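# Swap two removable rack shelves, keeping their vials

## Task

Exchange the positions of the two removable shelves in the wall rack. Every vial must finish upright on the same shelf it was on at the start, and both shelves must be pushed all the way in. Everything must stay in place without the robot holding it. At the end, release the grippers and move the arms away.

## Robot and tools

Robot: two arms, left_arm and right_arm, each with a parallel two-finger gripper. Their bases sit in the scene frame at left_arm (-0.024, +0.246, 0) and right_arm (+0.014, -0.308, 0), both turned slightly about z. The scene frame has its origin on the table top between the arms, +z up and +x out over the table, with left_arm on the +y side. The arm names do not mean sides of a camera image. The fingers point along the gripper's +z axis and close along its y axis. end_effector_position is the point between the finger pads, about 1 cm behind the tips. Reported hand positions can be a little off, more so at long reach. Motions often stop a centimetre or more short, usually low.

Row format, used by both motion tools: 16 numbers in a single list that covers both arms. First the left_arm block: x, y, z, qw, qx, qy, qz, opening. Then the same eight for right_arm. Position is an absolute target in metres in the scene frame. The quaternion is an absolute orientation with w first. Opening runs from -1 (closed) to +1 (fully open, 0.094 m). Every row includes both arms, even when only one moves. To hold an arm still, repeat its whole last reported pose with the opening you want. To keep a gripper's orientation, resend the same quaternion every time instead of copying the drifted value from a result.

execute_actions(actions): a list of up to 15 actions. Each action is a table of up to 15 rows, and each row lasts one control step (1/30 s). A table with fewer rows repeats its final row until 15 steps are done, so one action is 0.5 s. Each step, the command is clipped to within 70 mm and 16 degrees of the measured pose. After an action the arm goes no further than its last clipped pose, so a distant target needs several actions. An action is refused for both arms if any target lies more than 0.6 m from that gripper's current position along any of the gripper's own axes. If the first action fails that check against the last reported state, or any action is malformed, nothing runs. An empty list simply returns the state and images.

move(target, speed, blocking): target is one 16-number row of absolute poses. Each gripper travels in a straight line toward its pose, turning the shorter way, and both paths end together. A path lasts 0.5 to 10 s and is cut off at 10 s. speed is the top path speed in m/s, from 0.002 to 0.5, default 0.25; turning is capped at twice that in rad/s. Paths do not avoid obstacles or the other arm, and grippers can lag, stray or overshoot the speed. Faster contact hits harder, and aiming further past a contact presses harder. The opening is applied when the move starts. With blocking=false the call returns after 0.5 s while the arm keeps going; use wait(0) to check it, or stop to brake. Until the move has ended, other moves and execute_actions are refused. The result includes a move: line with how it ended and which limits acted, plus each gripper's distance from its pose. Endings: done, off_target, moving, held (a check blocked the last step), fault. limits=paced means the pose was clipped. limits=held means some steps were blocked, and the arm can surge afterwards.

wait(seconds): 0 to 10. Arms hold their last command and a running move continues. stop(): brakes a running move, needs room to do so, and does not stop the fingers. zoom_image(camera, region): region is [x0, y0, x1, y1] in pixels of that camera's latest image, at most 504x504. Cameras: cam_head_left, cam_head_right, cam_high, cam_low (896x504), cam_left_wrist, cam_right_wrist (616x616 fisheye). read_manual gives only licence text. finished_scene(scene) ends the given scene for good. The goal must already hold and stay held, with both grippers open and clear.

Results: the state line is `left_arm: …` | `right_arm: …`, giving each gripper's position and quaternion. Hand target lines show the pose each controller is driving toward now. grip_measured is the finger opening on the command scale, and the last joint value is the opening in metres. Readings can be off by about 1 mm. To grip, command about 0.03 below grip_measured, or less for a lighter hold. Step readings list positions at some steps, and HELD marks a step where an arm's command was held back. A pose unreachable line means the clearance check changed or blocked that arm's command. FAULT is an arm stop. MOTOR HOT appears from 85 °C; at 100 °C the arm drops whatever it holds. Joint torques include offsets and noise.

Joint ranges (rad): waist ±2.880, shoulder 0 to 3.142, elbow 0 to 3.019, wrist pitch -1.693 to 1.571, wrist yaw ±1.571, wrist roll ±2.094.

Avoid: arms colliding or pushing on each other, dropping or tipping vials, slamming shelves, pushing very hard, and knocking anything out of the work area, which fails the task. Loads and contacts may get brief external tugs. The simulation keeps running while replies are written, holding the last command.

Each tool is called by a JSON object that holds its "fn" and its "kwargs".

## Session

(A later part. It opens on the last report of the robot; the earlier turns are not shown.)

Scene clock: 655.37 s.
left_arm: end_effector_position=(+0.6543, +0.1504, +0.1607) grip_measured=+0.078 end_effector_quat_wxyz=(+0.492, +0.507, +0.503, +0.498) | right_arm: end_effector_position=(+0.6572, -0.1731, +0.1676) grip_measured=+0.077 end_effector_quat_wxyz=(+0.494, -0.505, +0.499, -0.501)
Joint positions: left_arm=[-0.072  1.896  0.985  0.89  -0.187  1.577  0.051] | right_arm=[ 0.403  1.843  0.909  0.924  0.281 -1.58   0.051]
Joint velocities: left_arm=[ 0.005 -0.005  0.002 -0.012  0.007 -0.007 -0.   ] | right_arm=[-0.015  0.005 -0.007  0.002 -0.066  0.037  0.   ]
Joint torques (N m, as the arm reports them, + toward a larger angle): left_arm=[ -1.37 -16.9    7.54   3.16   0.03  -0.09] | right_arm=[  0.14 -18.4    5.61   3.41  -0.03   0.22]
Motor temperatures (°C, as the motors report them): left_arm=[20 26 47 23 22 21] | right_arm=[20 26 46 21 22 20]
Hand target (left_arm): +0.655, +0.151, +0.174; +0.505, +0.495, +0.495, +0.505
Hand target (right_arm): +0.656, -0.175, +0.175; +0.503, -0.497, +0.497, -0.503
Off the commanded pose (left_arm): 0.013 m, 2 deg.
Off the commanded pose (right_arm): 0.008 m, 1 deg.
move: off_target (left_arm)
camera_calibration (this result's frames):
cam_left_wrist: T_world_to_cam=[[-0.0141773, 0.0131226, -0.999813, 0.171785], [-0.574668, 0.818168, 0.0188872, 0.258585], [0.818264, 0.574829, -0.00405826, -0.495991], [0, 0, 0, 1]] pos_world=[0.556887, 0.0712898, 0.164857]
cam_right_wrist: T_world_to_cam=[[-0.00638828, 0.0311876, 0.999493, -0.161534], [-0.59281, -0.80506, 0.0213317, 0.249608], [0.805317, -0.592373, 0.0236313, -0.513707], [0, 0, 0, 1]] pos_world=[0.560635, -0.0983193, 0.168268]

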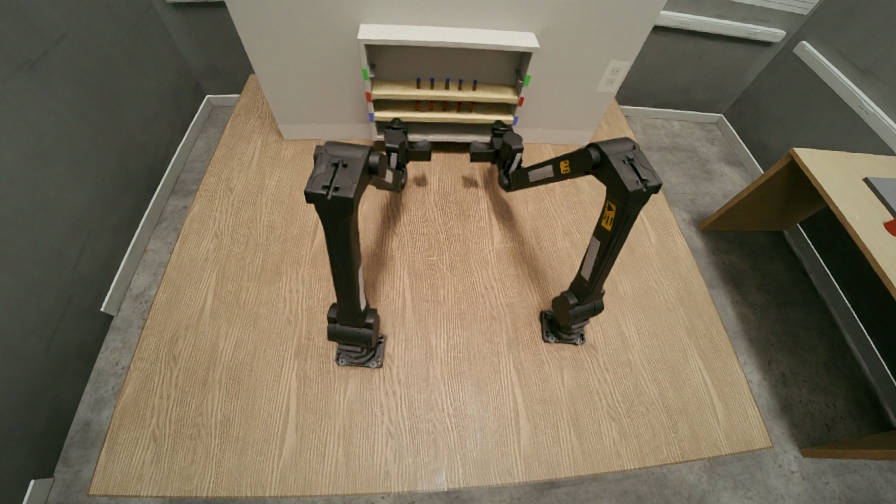

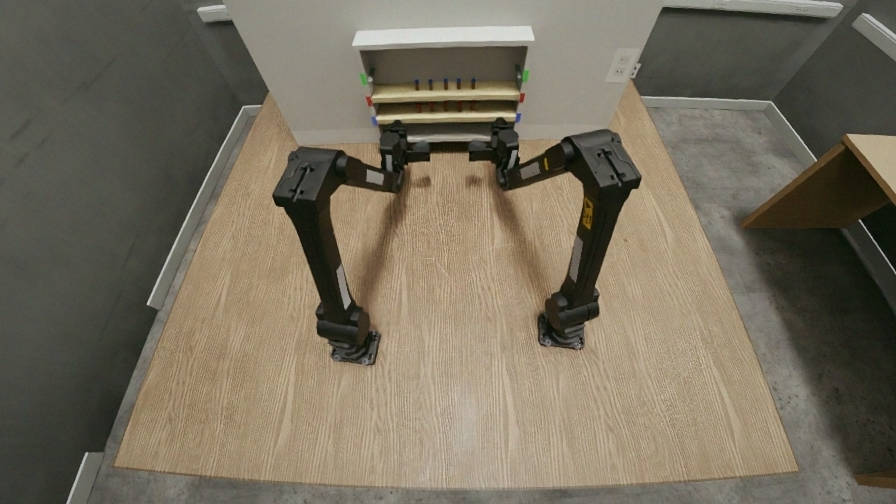

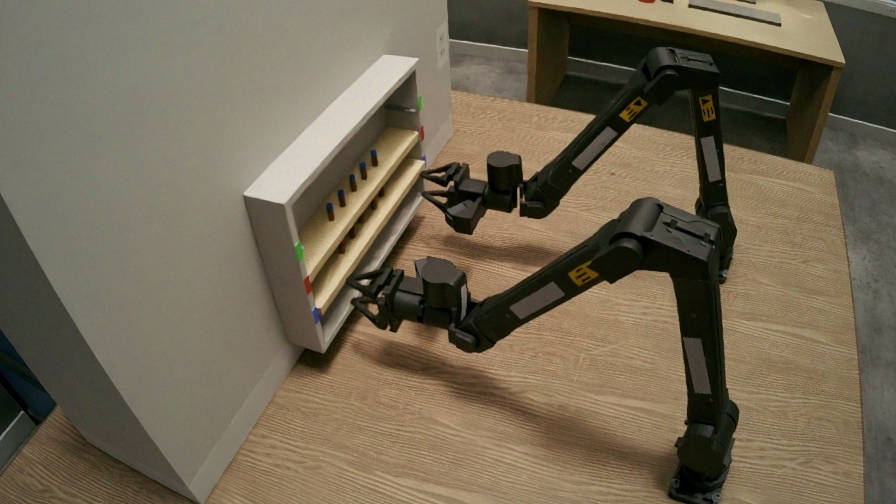

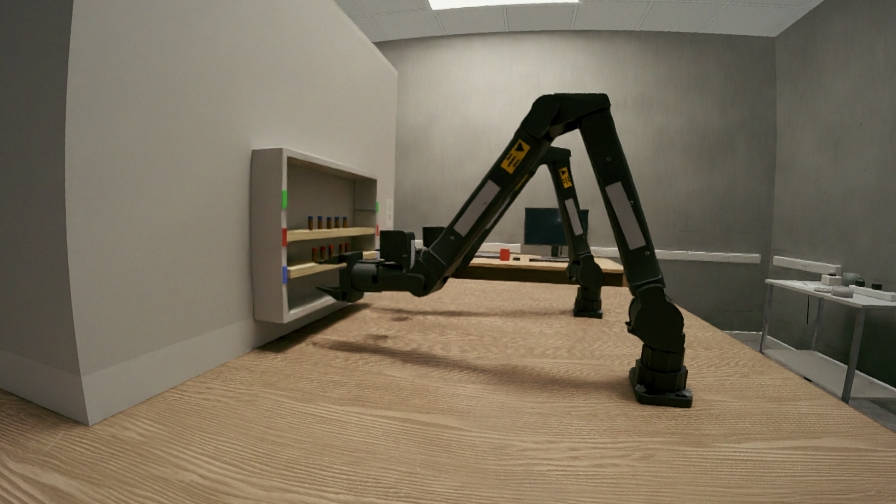

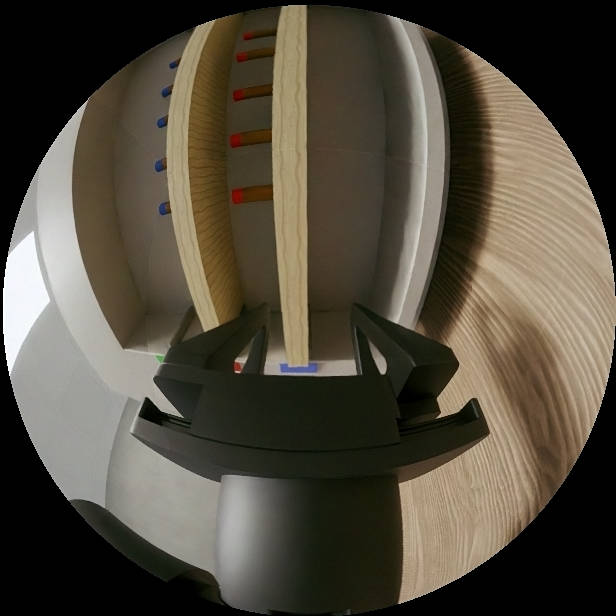

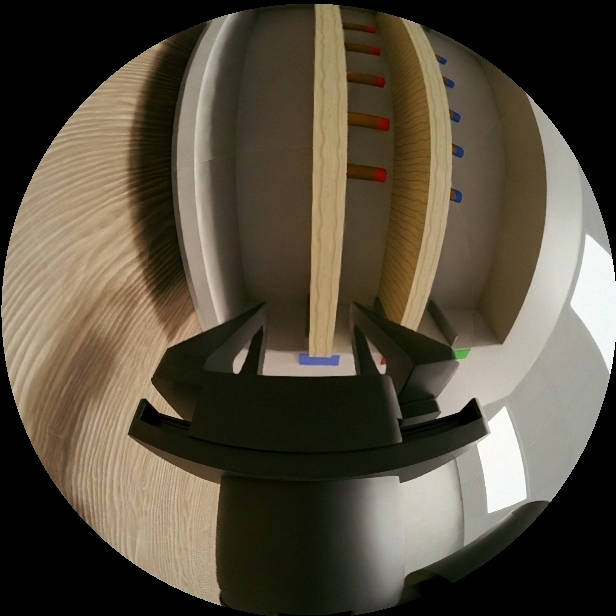

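{"fn": "execute_actions", "kwargs": {"actions": [[[0.658,0.151,0.177,0.5055,0.4945,0.4945,0.5055,0.15,0.658,-0.175,0.179,0.504,-0.496,0.496,-0.504,0.15],[0.661,0.151,0.18,0.506,0.494,0.494,0.506,0.15,0.661,-0.175,0.183,0.505,-0.495,0.495,-0.505,0.15],[0.664,0.151,0.183,0.5065,0.4935,0.4935,0.5065,0.15,0.664,-0.176,0.187,0.506,-0.494,0.494,-0.506,0.15],[0.667,0.152,0.186,0.507,0.493,0.493,0.507,0.15,0.667,-0.176,0.191,0.507,-0.493,0.493,-0.507,0.15],[0.67,0.152,0.188,0.5075,0.4925,0.4925,0.5075,0.15,0.67,-0.176,0.195,0.508,-0.492,0.492,-0.508,0.15],[0.673,0.152,0.189,0.508,0.492,0.492,0.508,0.15,0.673,-0.177,0.198,0.509,-0.491,0.491,-0.509,0.15],[0.676,0.152,0.189,0.508,0.492,0.492,0.508,0.15,0.676,-0.177,0.198,0.51,-0.49,0.49,-0.51,0.15],[0.679,0.152,0.189,0.508,0.492,0.492,0.508,0.15,0.679,-0.177,0.198,0.51,-0.49,0.49,-0.51,0.15],[0.682,0.152,0.189,0.508,0.492,0.492,0.508,0.15,0.682,-0.177,0.198,0.51,-0.49,0.49,-0.51,0.15],[0.685,0.152,0.189,0.508,0.492,0.492,0.508,0.15,0.685,-0.177,0.198,0.51,-0.49,0.49,-0.51,0.15],[0.688,0.152,0.189,0.508,0.492,0.492,0.508,0.15,0.688,-0.177,0.198,0.51,-0.49,0.49,-0.51,0.15],[0.691,0.152,0.189,0.508,0.492,0.492,0.508,0.15,0.691,-0.177,0.198,0.51,-0.49,0.49,-0.51,0.15],[0.694,0.152,0.189,0.508,0.492,0.492,0.508,0.15,0.694,-0.177,0.198,0.51,-0.49,0.49,-0.51,0.15],[0.697,0.152,0.189,0.508,0.492,0.492,0.508,0.15,0.697,-0.177,0.198,0.51,-0.49,0.49,-0.51,0.15],[0.70,0.152,0.189,0.508,0.492,0.492,0.508,0.15,0.70,-0.177,0.198,0.51,-0.49,0.49,-0.51,0.15]],
[[0.703,0.152,0.189,0.508,0.492,0.492,0.508,0.15,0.703,-0.177,0.198,0.51,-0.49,0.49,-0.51,0.15],[0.706,0.152,0.189,0.508,0.492,0.492,0.508,0.15,0.706,-0.177,0.198,0.51,-0.49,0.49,-0.51,0.15],[0.709,0.152,0.189,0.508,0.492,0.492,0.508,0.15,0.709,-0.177,0.198,0.51,-0.49,0.49,-0.51,0.15],[0.712,0.152,0.189,0.508,0.492,0.492,0.508,0.15,0.712,-0.177,0.198,0.51,-0.49,0.49,-0.51,0.15],[0.715,0.152,0.189,0.508,0.492,0.492,0.508,0.15,0.715,-0.177,0.198,0.51,-0.49,0.49,-0.51,0.15],[0.718,0.152,0.189,0.508,0.492,0.492,0.508,0.15,0.718,-0.177,0.198,0.51,-0.49,0.49,-0.51,0.15],[0.72,0.152,0.189,0.508,0.492,0.492,0.508,0.15,0.72,-0.177,0.198,0.51,-0.49,0.49,-0.51,0.15],[0.722,0.152,0.189,0.508,0.492,0.492,0.508,0.15,0.722,-0.177,0.198,0.51,-0.49,0.49,-0.51,0.15],[0.724,0.152,0.189,0.508,0.492,0.492,0.508,0.15,0.724,-0.177,0.198,0.51,-0.49,0.49,-0.51,0.15],[0.726,0.152,0.189,0.508,0.492,0.492,0.508,0.15,0.726,-0.177,0.198,0.51,-0.49,0.49,-0.51,0.15],[0.728,0.152,0.189,0.508,0.492,0.492,0.508,0.15,0.728,-0.177,0.198,0.51,-0.49,0.49,-0.51,0.15]]]}}

Scene clock: 688.90 s.
left_arm: end_effector_position=(+0.7095, +0.1494, +0.1764) grip_measured=+0.149 end_effector_quat_wxyz=(+0.502, +0.500, +0.496, +0.502) | right_arm: end_effector_position=(+0.7096, -0.1738, +0.1820) grip_measured=+0.147 end_effector_quat_wxyz=(+0.502, -0.502, +0.494, -0.502)
Joint positions: left_arm=[-0.054  1.975  1.162  0.822 -0.164  1.577  0.054] | right_arm=[ 0.373  1.909  1.068  0.849  0.242 -1.58   0.054]
Joint velocities: left_arm=[ 0.005  0.015  0.007 -0.037 -0.022  0.007 -0.   ] | right_arm=[-0.015  0.015 -0.017 -0.022 -0.022  0.066  0.001]
Joint torques (N m, as the arm reports them, + toward a larger angle): left_arm=[ -1.01 -17.54  12.4    1.13   0.03  -0.08] | right_arm=[ -0.71 -18.21  10.3    2.28  -0.03   0.18]
Motor temperatures (°C, as the motors report them): left_arm=[20 26 42 23 21 21] | right_arm=[20 26 39 22 22 20]
Hand target (left_arm): +0.726, +0.152, +0.190; +0.508, +0.492, +0.492, +0.508
Hand target (right_arm): +0.726, -0.177, +0.199; +0.510, -0.490, +0.490, -0.510
Off the commanded pose (left_arm): 0.022 m, 1 deg.
Off the commanded pose (right_arm): 0.025 m, 2 deg.
Step readings (end_effector_position; steps 1 to 15: 1st action; 16 to 30: 2nd action):
0: left_arm (+0.6543, +0.1504, +0.1607) | right_arm (+0.6572, -0.1731, +0.1676)
1: left_arm (+0.6543, +0.1502, +0.1607) | right_arm (+0.6572, -0.1730, +0.1676)
2: left_arm (+0.6543, +0.1501, +0.1607) | right_arm (+0.6572, -0.1728, +0.1679)
4: left_arm (+0.6543, +0.1496, +0.1607) | right_arm (+0.6571, -0.1720, +0.1683)
8: left_arm (+0.6553, +0.1492, +0.1621) | right_arm (+0.6575, -0.1715, +0.1703)
15: left_arm (+0.6742, +0.1493, +0.1835) | right_arm (+0.6739, -0.1739, +0.1859)
16: left_arm (+0.6780, +0.1491, +0.1866) | right_arm (+0.6776, -0.1742, +0.1885)
17: left_arm (+0.6818, +0.1494, +0.1886) | right_arm (+0.6814, -0.1743, +0.1907)
19: left_arm (+0.6880, +0.1497, +0.1884) | right_arm (+0.6885, -0.1740, +0.1928)
23: left_arm (+0.6994, +0.1497, +0.1829) | right_arm (+0.7004, -0.1737, +0.1899)
30: end_effector_position above
camera_calibration (this result's frames):
cam_left_wrist: T_world_to_cam=[[0.0147701, 0.00782223, -0.99986, 0.168572], [-0.570219, 0.82149, -0.00199658, 0.290846], [0.82136, 0.570169, 0.0165939, -0.545719], [0, 0, 0, 1]] pos_world=[0.611587, 0.0709064, 0.178185]
cam_right_wrist: T_world_to_cam=[[-0.0228113, 0.0266461, 0.999385, -0.164645], [-0.586271, -0.810074, 0.00821677, 0.276733], [0.809794, -0.585722, 0.0341007, -0.560584], [0, 0, 0, 1]] pos_world=[0.612442, -0.0997848, 0.181386]

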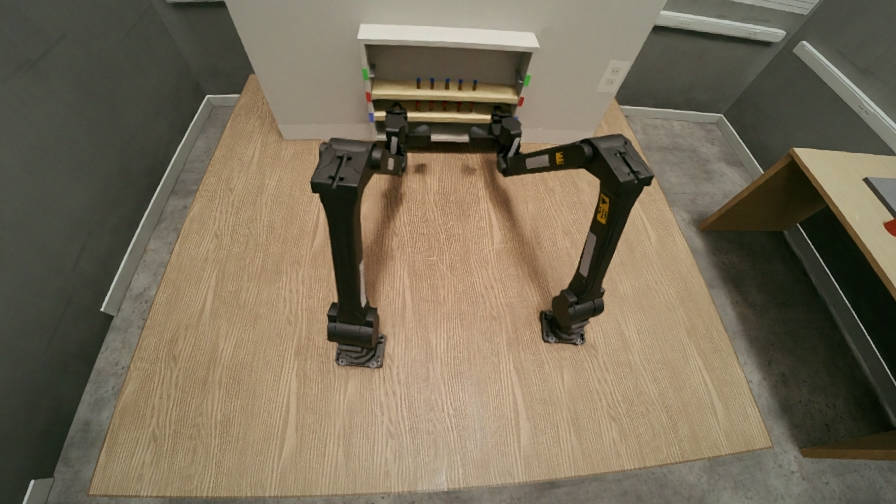

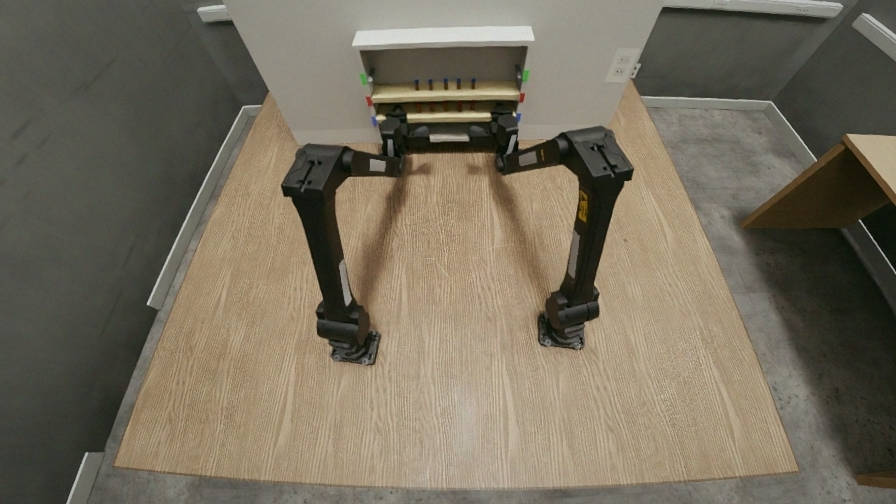

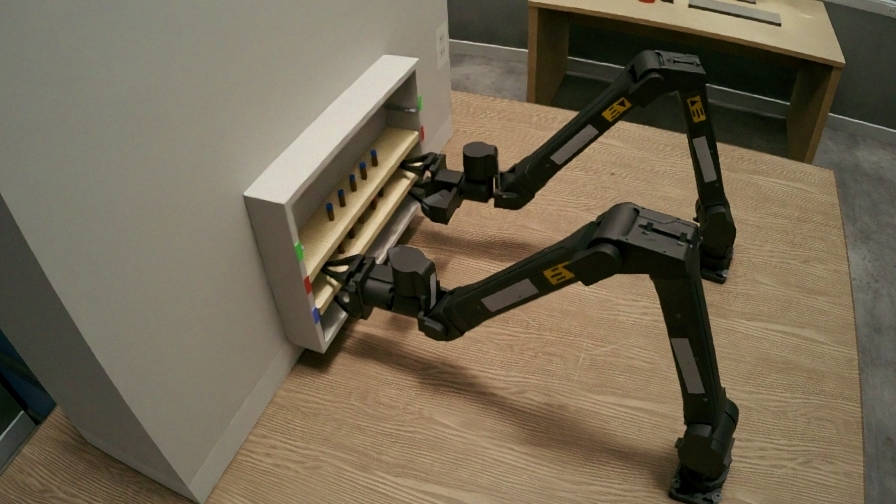

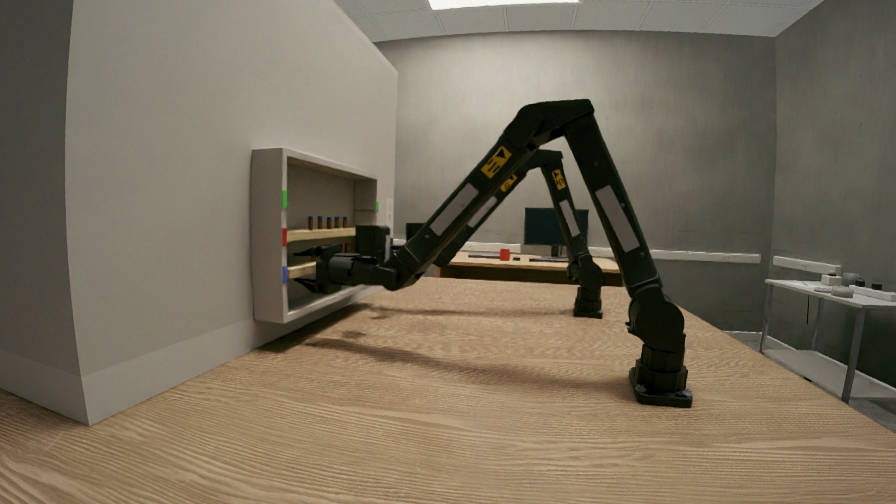

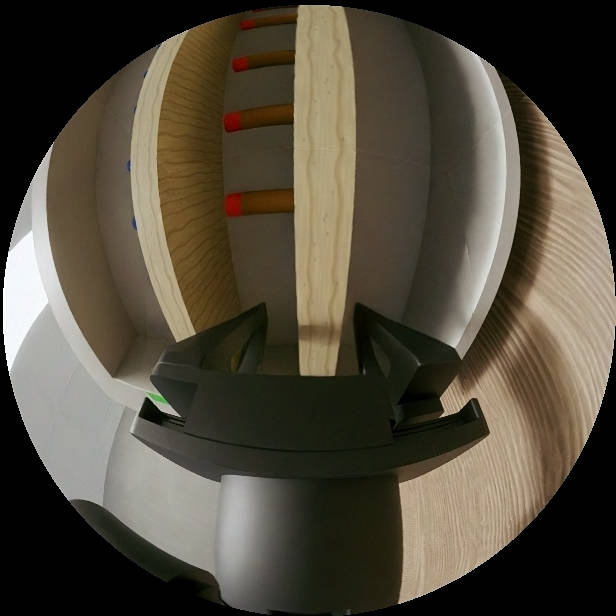

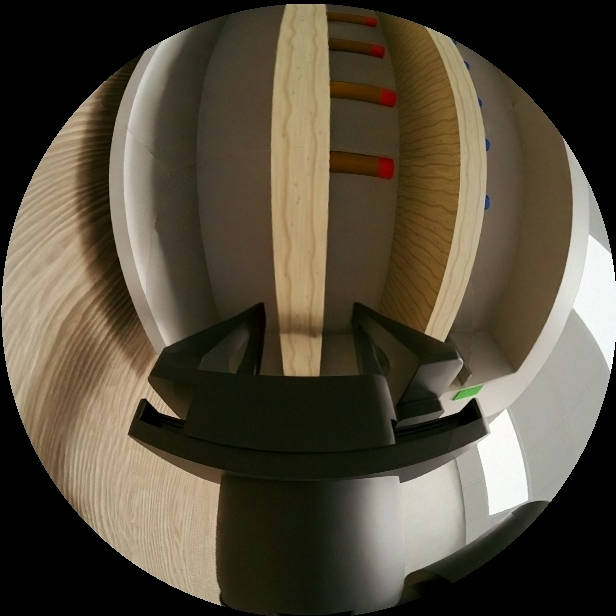

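{"fn": "execute_actions", "kwargs": {"actions": [[[0.7285,0.152,0.188,0.508,0.492,0.492,0.508,0.1,0.7285,-0.177,0.197,0.51,-0.49,0.49,-0.51,0.1],[0.729,0.152,0.187,0.5075,0.4925,0.4925,0.5075,0.05,0.729,-0.177,0.196,0.5095,-0.4905,0.4905,-0.5095,0.05],[0.7295,0.152,0.186,0.5075,0.4925,0.4925,0.5075,0,0.7295,-0.177,0.195,0.5095,-0.4905,0.4905,-0.5095,0],[0.73,0.152,0.185,0.507,0.493,0.493,0.507,-0.05,0.73,-0.177,0.194,0.509,-0.491,0.491,-0.509,-0.05],[0.731,0.152,0.184,0.507,0.493,0.493,0.507,-0.1,0.731,-0.177,0.1935,0.509,-0.491,0.491,-0.509,-0.1],[0.732,0.152,0.1835,0.507,0.493,0.493,0.507,-0.15,0.732,-0.177,0.193,0.509,-0.491,0.491,-0.509,-0.15],[0.733,0.152,0.1835,0.507,0.493,0.493,0.507,-0.2,0.733,-0.177,0.193,0.509,-0.491,0.491,-0.509,-0.2],[0.734,0.152,0.1835,0.507,0.493,0.493,0.507,-0.2,0.734,-0.177,0.193,0.509,-0.491,0.491,-0.509,-0.2],[0.735,0.152,0.1835,0.507,0.493,0.493,0.507,-0.2,0.735,-0.177,0.193,0.509,-0.491,0.491,-0.509,-0.2]]]}}

Scene clock: 699.70 s.
left_arm: end_effector_position=(+0.7169, +0.1494, +0.1742) grip_measured=-0.198 end_effector_quat_wxyz=(+0.502, +0.500, +0.495, +0.502) | right_arm: end_effector_position=(+0.7168, -0.1729, +0.1790) grip_measured=-0.197 end_effector_quat_wxyz=(+0.502, -0.502, +0.494, -0.502)
Joint positions: left_arm=[-0.052  1.993  1.185  0.817 -0.161  1.577  0.038] | right_arm=[ 0.371  1.928  1.09   0.845  0.239 -1.58   0.038]
Joint velocities: left_arm=[-0.005 -0.005 -0.002 -0.002  0.007 -0.022 -0.   ] | right_arm=[-0.015  0.005 -0.007 -0.002  0.022 -0.095 -0.001]
Joint torques (N m, as the arm reports them, + toward a larger angle): left_arm=[ -0.88 -17.52  12.47   1.19   0.03  -0.09] | right_arm=[  0.26 -18.61  10.34   2.2   -0.03   0.19]
Motor temperatures (°C, as the motors report them): left_arm=[20 26 43 23 21 21] | right_arm=[20 26 41 21 22 20]
Hand target (left_arm): +0.733, +0.152, +0.184; +0.507, +0.493, +0.493, +0.507
Hand target (right_arm): +0.733, -0.177, +0.193; +0.509, -0.491, +0.491, -0.509
Off the commanded pose (left_arm): 0.021 m, 1 deg.
Off the commanded pose (right_arm): 0.023 m, 2 deg.
Step readings (end_effector_position):
0: left_arm (+0.7099, +0.1493, +0.1769) | right_arm (+0.7096, -0.1738, +0.1816)
1: left_arm (+0.7099, +0.1493, +0.1769) | right_arm (+0.7096, -0.1737, +0.1816)
2: left_arm (+0.7099, +0.1492, +0.1769) | right_arm (+0.7096, -0.1737, +0.1816)
4: left_arm (+0.7100, +0.1494, +0.1768) | right_arm (+0.7100, -0.1736, +0.1817)
8: left_arm (+0.7132, +0.1490, +0.1766) | right_arm (+0.7133, -0.1728, +0.1810)
15: end_effector_position above
camera_calibration (this result's frames):
cam_left_wrist: T_world_to_cam=[[0.0155294, 0.00771404, -0.99985, 0.165684], [-0.569904, 0.821707, -0.00251196, 0.294821], [0.821564, 0.569858, 0.0171569, -0.551915], [0, 0, 0, 1]] pos_world=[0.61888, 0.0709785, 0.175869]
cam_right_wrist: T_world_to_cam=[[-0.0221081, 0.0268287, 0.999396, -0.16197], [-0.585337, -0.810742, 0.00881581, 0.280799], [0.810489, -0.584788, 0.0336279, -0.565956], [0, 0, 0, 1]] pos_world=[0.619482, -0.0989634, 0.178429]

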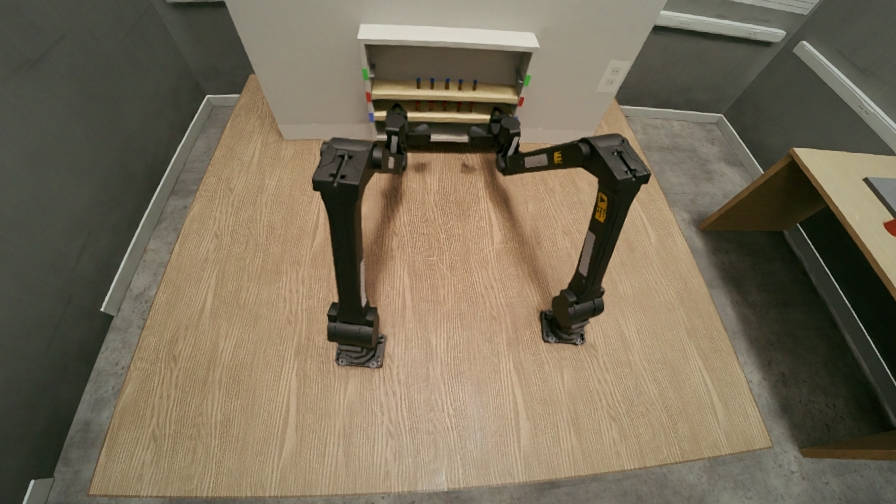

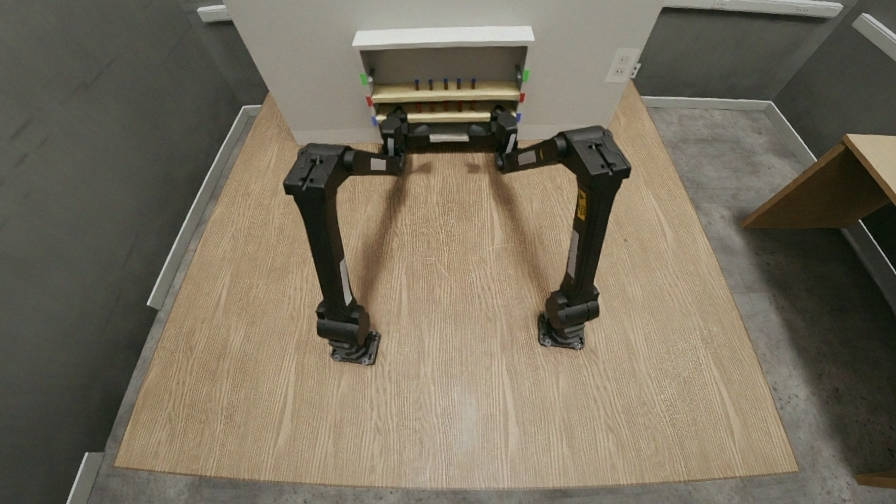

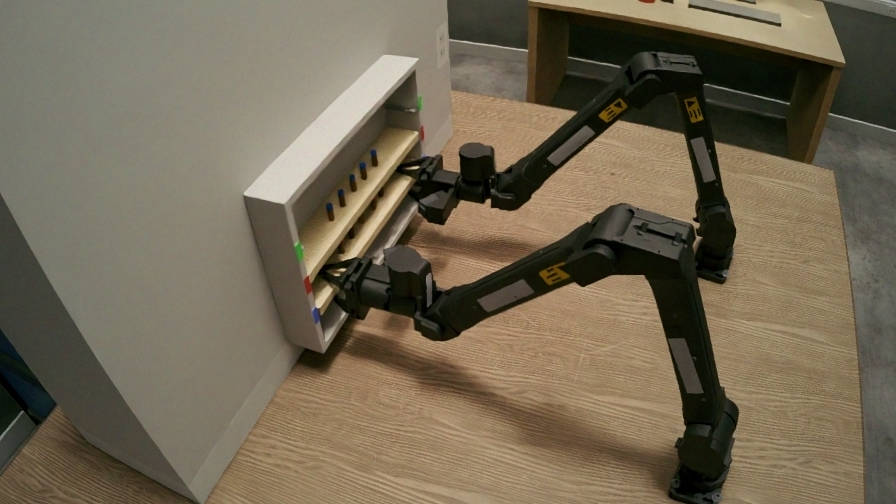

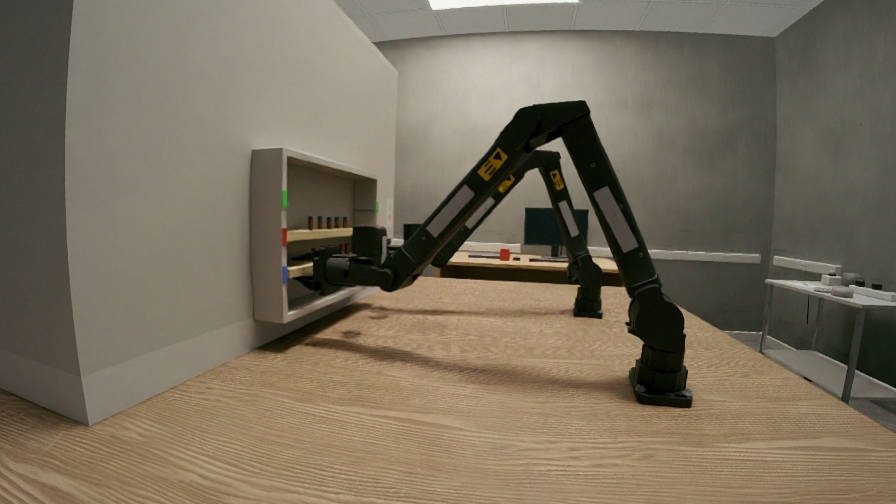

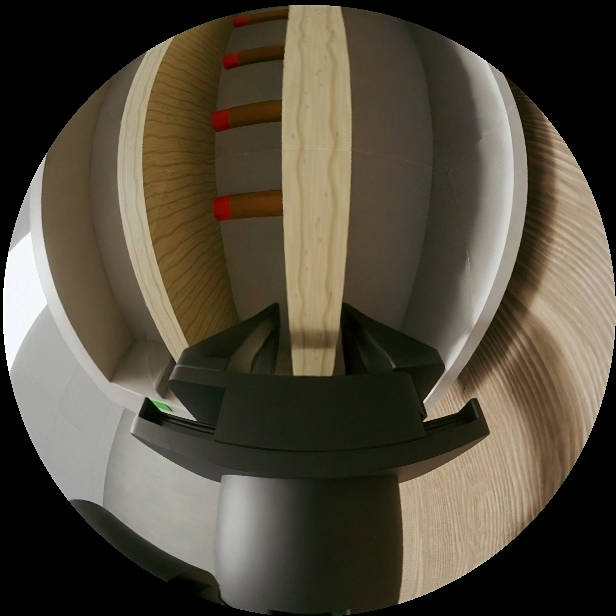

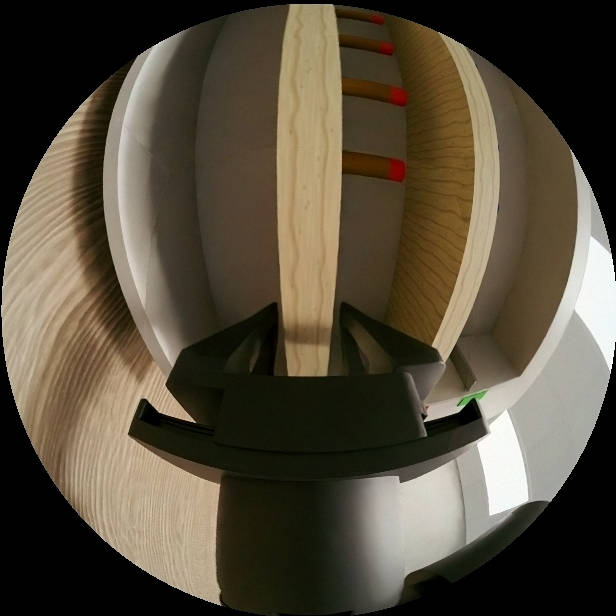

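{"fn": "execute_actions", "kwargs": {"actions": [[[0.734,0.152,0.1835,0.507,0.493,0.493,0.507,-0.3,0.734,-0.177,0.193,0.509,-0.491,0.491,-0.509,-0.3],[0.733,0.152,0.1835,0.507,0.493,0.493,0.507,-0.4,0.733,-0.177,0.193,0.509,-0.491,0.491,-0.509,-0.4],[0.732,0.152,0.1835,0.507,0.493,0.493,0.507,-0.47,0.732,-0.176,0.193,0.509,-0.491,0.491,-0.509,-0.47],[0.731,0.151,0.1835,0.507,0.493,0.493,0.507,-0.52,0.731,-0.176,0.193,0.509,-0.491,0.491,-0.509,-0.52],[0.731,0.151,0.1835,0.507,0.493,0.493,0.507,-0.55,0.731,-0.176,0.193,0.509,-0.491,0.491,-0.509,-0.55],[0.731,0.151,0.1835,0.507,0.493,0.493,0.507,-0.57,0.731,-0.176,0.193,0.509,-0.491,0.491,-0.509,-0.57],[0.731,0.151,0.1835,0.507,0.493,0.493,0.507,-0.59,0.731,-0.176,0.193,0.509,-0.491,0.491,-0.509,-0.59],[0.731,0.151,0.1835,0.507,0.493,0.493,0.507,-0.61,0.731,-0.176,0.193,0.509,-0.491,0.491,-0.509,-0.61],[0.731,0.151,0.1835,0.507,0.493,0.493,0.507,-0.63,0.731,-0.176,0.193,0.509,-0.491,0.491,-0.509,-0.63],[0.731,0.151,0.1835,0.507,0.493,0.493,0.507,-0.65,0.731,-0.176,0.193,0.509,-0.491,0.491,-0.509,-0.65],[0.731,0.151,0.1835,0.507,0.493,0.493,0.507,-0.67,0.731,-0.176,0.193,0.509,-0.491,0.491,-0.509,-0.67],[0.731,0.151,0.1835,0.507,0.493,0.493,0.507,-0.69,0.731,-0.176,0.193,0.509,-0.491,0.491,-0.509,-0.69],[0.729,0.151,0.1865,0.508,0.492,0.492,0.508,-0.69,0.729,-0.175,0.195,0.5097,-0.4903,0.4903,-0.5097,-0.69],[0.727,0.15,0.1895,0.5095,0.4905,0.4905,0.5095,-0.69,0.727,-0.175,0.197,0.5104,-0.4896,0.4896,-0.5104,-0.69],[0.725,0.15,0.1925,0.511,0.489,0.489,0.511,-0.69,0.725,-0.174,0.199,0.5111,-0.4889,0.4889,-0.5111,-0.69]],
[[0.723,0.15,0.196,0.512,0.488,0.488,0.512,-0.69,0.723,-0.174,0.201,0.512,-0.488,0.488,-0.512,-0.69],[0.721,0.149,0.1995,0.5135,0.4865,0.4865,0.5135,-0.69,0.721,-0.173,0.203,0.5128,-0.4872,0.4872,-0.5128,-0.69],[0.719,0.149,0.203,0.515,0.485,0.485,0.515,-0.69,0.719,-0.173,0.205,0.5136,-0.4864,0.4864,-0.5136,-0.69],[0.717,0.148,0.2065,0.5165,0.4835,0.4835,0.5165,-0.69,0.717,-0.172,0.207,0.5144,-0.4856,0.4856,-0.5144,-0.69],[0.715,0.148,0.21,0.518,0.482,0.482,0.518,-0.69,0.715,-0.172,0.209,0.5152,-0.4848,0.4848,-0.5152,-0.69],[0.7135,0.148,0.213,0.519,0.481,0.481,0.519,-0.69,0.7135,-0.171,0.211,0.516,-0.484,0.484,-0.516,-0.69],[0.712,0.147,0.2155,0.52,0.48,0.48,0.52,-0.69,0.712,-0.171,0.2125,0.5165,-0.4835,0.4835,-0.5165,-0.69],[0.7105,0.147,0.218,0.521,0.479,0.479,0.521,-0.69,0.7105,-0.17,0.214,0.517,-0.483,0.483,-0.517,-0.69],[0.709,0.147,0.218,0.521,0.479,0.479,0.521,-0.69,0.709,-0.17,0.214,0.517,-0.483,0.483,-0.517,-0.69],[0.7075,0.147,0.218,0.521,0.479,0.479,0.521,-0.69,0.7075,-0.17,0.214,0.517,-0.483,0.483,-0.517,-0.69],[0.706,0.147,0.218,0.521,0.479,0.479,0.521,-0.69,0.706,-0.17,0.214,0.517,-0.483,0.483,-0.517,-0.69],[0.7045,0.147,0.218,0.521,0.479,0.479,0.521,-0.69,0.7045,-0.17,0.214,0.517,-0.483,0.483,-0.517,-0.69],[0.703,0.147,0.218,0.521,0.479,0.479,0.521,-0.69,0.703,-0.17,0.214,0.517,-0.483,0.483,-0.517,-0.69],[0.7015,0.147,0.218,0.521,0.479,0.479,0.521,-0.69,0.7015,-0.17,0.214,0.517,-0.483,0.483,-0.517,-0.69],[0.70,0.147,0.218,0.521,0.479,0.479,0.521,-0.69,0.70,-0.17,0.214,0.517,-0.483,0.483,-0.517,-0.69]],
[[0.698,0.147,0.218,0.521,0.479,0.479,0.521,-0.69,0.698,-0.17,0.214,0.517,-0.483,0.483,-0.517,-0.69],[0.696,0.147,0.218,0.521,0.479,0.479,0.521,-0.69,0.696,-0.17,0.214,0.517,-0.483,0.483,-0.517,-0.69],[0.694,0.147,0.218,0.521,0.479,0.479,0.521,-0.69,0.694,-0.17,0.214,0.517,-0.483,0.483,-0.517,-0.69],[0.692,0.147,0.218,0.521,0.479,0.479,0.521,-0.69,0.692,-0.17,0.214,0.517,-0.483,0.483,-0.517,-0.69],[0.69,0.147,0.218,0.521,0.479,0.479,0.521,-0.69,0.69,-0.17,0.214,0.517,-0.483,0.483,-0.517,-0.69],[0.688,0.147,0.218,0.521,0.479,0.479,0.521,-0.69,0.688,-0.17,0.214,0.517,-0.483,0.483,-0.517,-0.69],[0.686,0.147,0.218,0.521,0.479,0.479,0.521,-0.69,0.686,-0.17,0.214,0.517,-0.483,0.483,-0.517,-0.69],[0.684,0.147,0.218,0.521,0.479,0.479,0.521,-0.69,0.684,-0.17,0.214,0.517,-0.483,0.483,-0.517,-0.69],[0.682,0.147,0.218,0.521,0.479,0.479,0.521,-0.69,0.682,-0.17,0.214,0.517,-0.483,0.483,-0.517,-0.69],[0.68,0.147,0.218,0.521,0.479,0.479,0.521,-0.69,0.68,-0.17,0.214,0.517,-0.483,0.483,-0.517,-0.69],[0.678,0.147,0.218,0.521,0.479,0.479,0.521,-0.69,0.678,-0.17,0.214,0.517,-0.483,0.483,-0.517,-0.69],[0.6765,0.147,0.218,0.521,0.479,0.479,0.521,-0.69,0.6765,-0.17,0.214,0.517,-0.483,0.483,-0.517,-0.69],[0.675,0.147,0.218,0.521,0.479,0.479,0.521,-0.69,0.675,-0.17,0.214,0.517,-0.483,0.483,-0.517,-0.69],[0.674,0.147,0.218,0.521,0.479,0.479,0.521,-0.69,0.674,-0.17,0.214,0.517,-0.483,0.483,-0.517,-0.69],[0.673,0.147,0.218,0.521,0.479,0.479,0.521,-0.69,0.673,-0.17,0.214,0.517,-0.483,0.483,-0.517,-0.69]]]}}

Scene clock: 748.67 s.
left_arm: end_effector_position=(+0.6795, +0.1495, +0.1734) grip_measured=-0.644 end_effector_quat_wxyz=(+0.498, +0.503, +0.499, +0.500) | right_arm: end_effector_position=(+0.6787, -0.1739, +0.1821) grip_measured=-0.638 end_effector_quat_wxyz=(+0.497, -0.502, +0.497, -0.503)
Joint positions: left_arm=[-0.064  1.921  1.066  0.85  -0.176  1.575  0.017] | right_arm=[ 0.39   1.851  0.976  0.876  0.266 -1.581  0.017]
Joint velocities: left_arm=[-0.024 -0.093 -0.12   0.022 -0.037  0.066  0.   ] | right_arm=[ 0.024 -0.073 -0.129  0.037 -0.037 -0.007  0.   ]
Joint torques (N m, as the arm reports them, + toward a larger angle): left_arm=[ -1.27 -20.75   7.71   3.38  -0.46   0.07] | right_arm=[  0.65 -21.48   6.45   4.2    0.64   0.1 ]
Motor temperatures (°C, as the motors report them): left_arm=[20 26 45 23 21 21] | right_arm=[20 26 43 21 22 20]
Hand target (left_arm): +0.674, +0.148, +0.217; +0.520, +0.478, +0.479, +0.521
Hand target (right_arm): +0.673, -0.170, +0.213; +0.517, -0.482, +0.484, -0.516
Off the commanded pose (left_arm): 0.045 m, 5 deg.
Off the commanded pose (right_arm): 0.033 m, 4 deg.
Step readings (end_effector_position; steps 1 to 15: 1st action; 16 to 30: 2nd action; 31 to 45: 3rd action):
0: left_arm (+0.7169, +0.1494, +0.1741) | right_arm (+0.7168, -0.1731, +0.1790)
1: left_arm (+0.7169, +0.1494, +0.1741) | right_arm (+0.7168, -0.1731, +0.1790)
2: left_arm (+0.7169, +0.1494, +0.1741) | right_arm (+0.7168, -0.1731, +0.1790)
4: left_arm (+0.7169, +0.1494, +0.1741) | right_arm (+0.7168, -0.1731, +0.1790)
8: left_arm (+0.7169, +0.1494, +0.1734) | right_arm (+0.7168, -0.1731, +0.1790)
15: left_arm (+0.7169, +0.1494, +0.1731) | right_arm (+0.7168, -0.1731, +0.1790)
16: left_arm (+0.7169, +0.1494, +0.1731) | right_arm (+0.7168, -0.1732, +0.1790)
17: left_arm (+0.7169, +0.1495, +0.1731) | right_arm (+0.7168, -0.1733, +0.1790)
19: left_arm (+0.7169, +0.1496, +0.1731) | right_arm (+0.7168, -0.1735, +0.1795)
23: left_arm (+0.7167, +0.1495, +0.1737) | right_arm (+0.7161, -0.1732, +0.1818)
30: left_arm (+0.7078, +0.1489, +0.1735) | right_arm (+0.7069, -0.1741, +0.1822)
31: left_arm (+0.7063, +0.1489, +0.1737) | right_arm (+0.7053, -0.1740, +0.1821)
32: left_arm (+0.7045, +0.1488, +0.1735) | right_arm (+0.7035, -0.1741, +0.1821)
34: left_arm (+0.7007, +0.1488, +0.1735) | right_arm (+0.6998, -0.1743, +0.1821)
38: left_arm (+0.6927, +0.1492, +0.1735) | right_arm (+0.6917, -0.1741, +0.1820)
45: end_effector_position above
camera_calibration (this result's frames):
cam_left_wrist: T_world_to_cam=[[0.00159025, 0.00820191, -0.999965, 0.174893], [-0.57207, 0.820184, 0.00581754, 0.273738], [0.820203, 0.572041, 0.00599637, -0.51864], [0, 0, 0, 1]] pos_world=[0.581709, 0.0707328, 0.176404]
cam_right_wrist: T_world_to_cam=[[-0.0155833, 0.0293037, 0.999449, -0.169933], [-0.592049, -0.805773, 0.014394, 0.262081], [0.805751, -0.591499, 0.0299058, -0.533074], [0, 0, 0, 1]] pos_world=[0.582041, -0.0991553, 0.182009]

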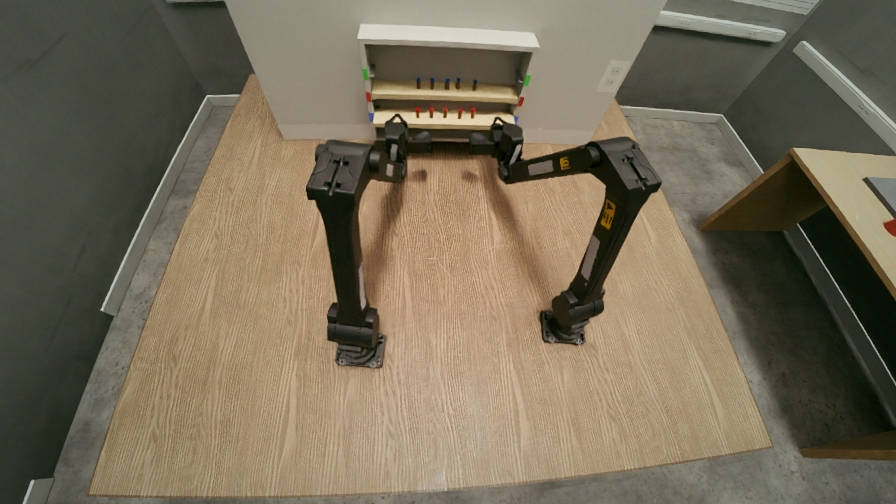

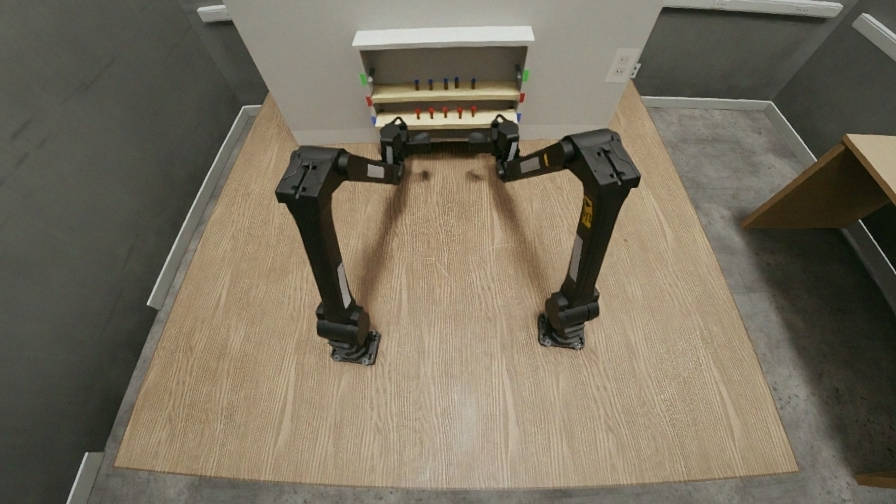

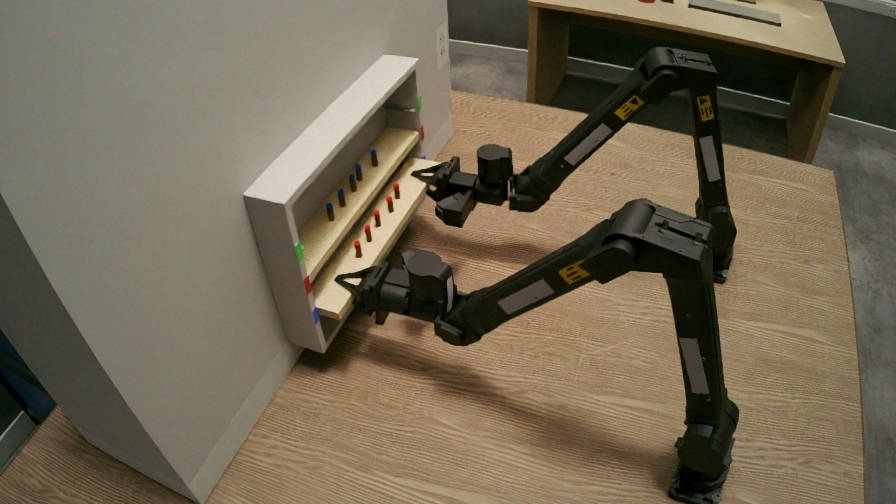

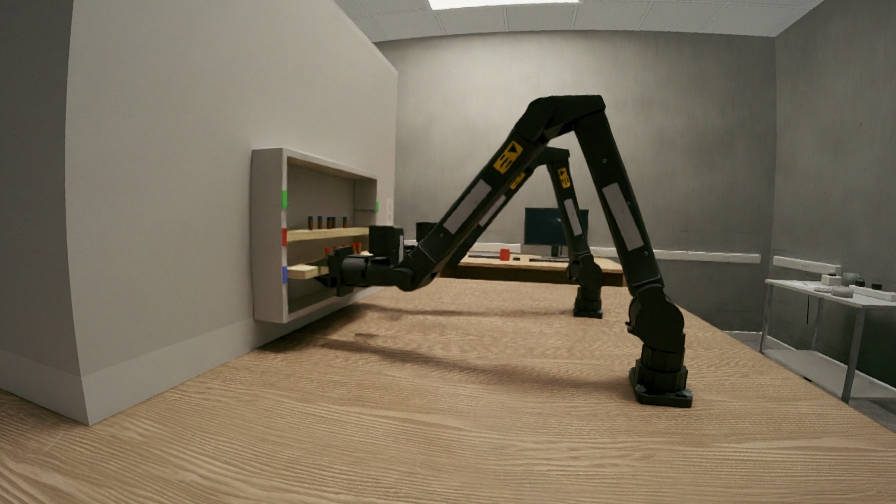

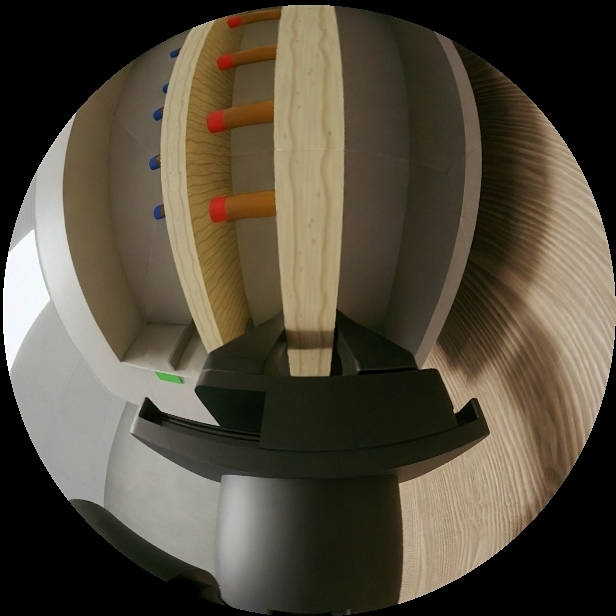

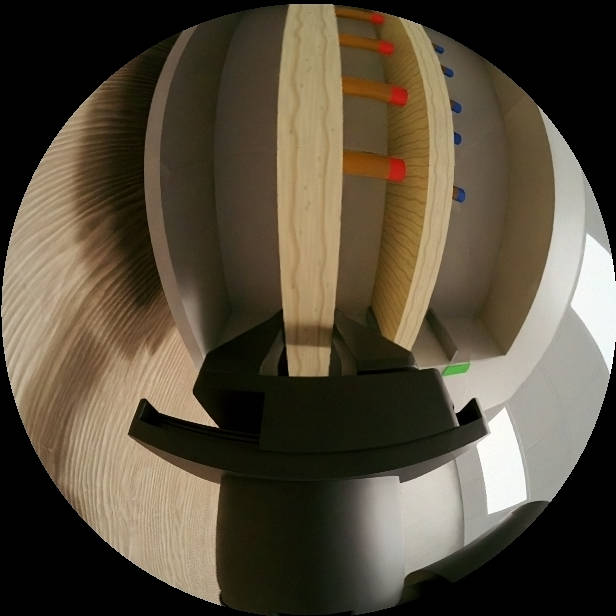

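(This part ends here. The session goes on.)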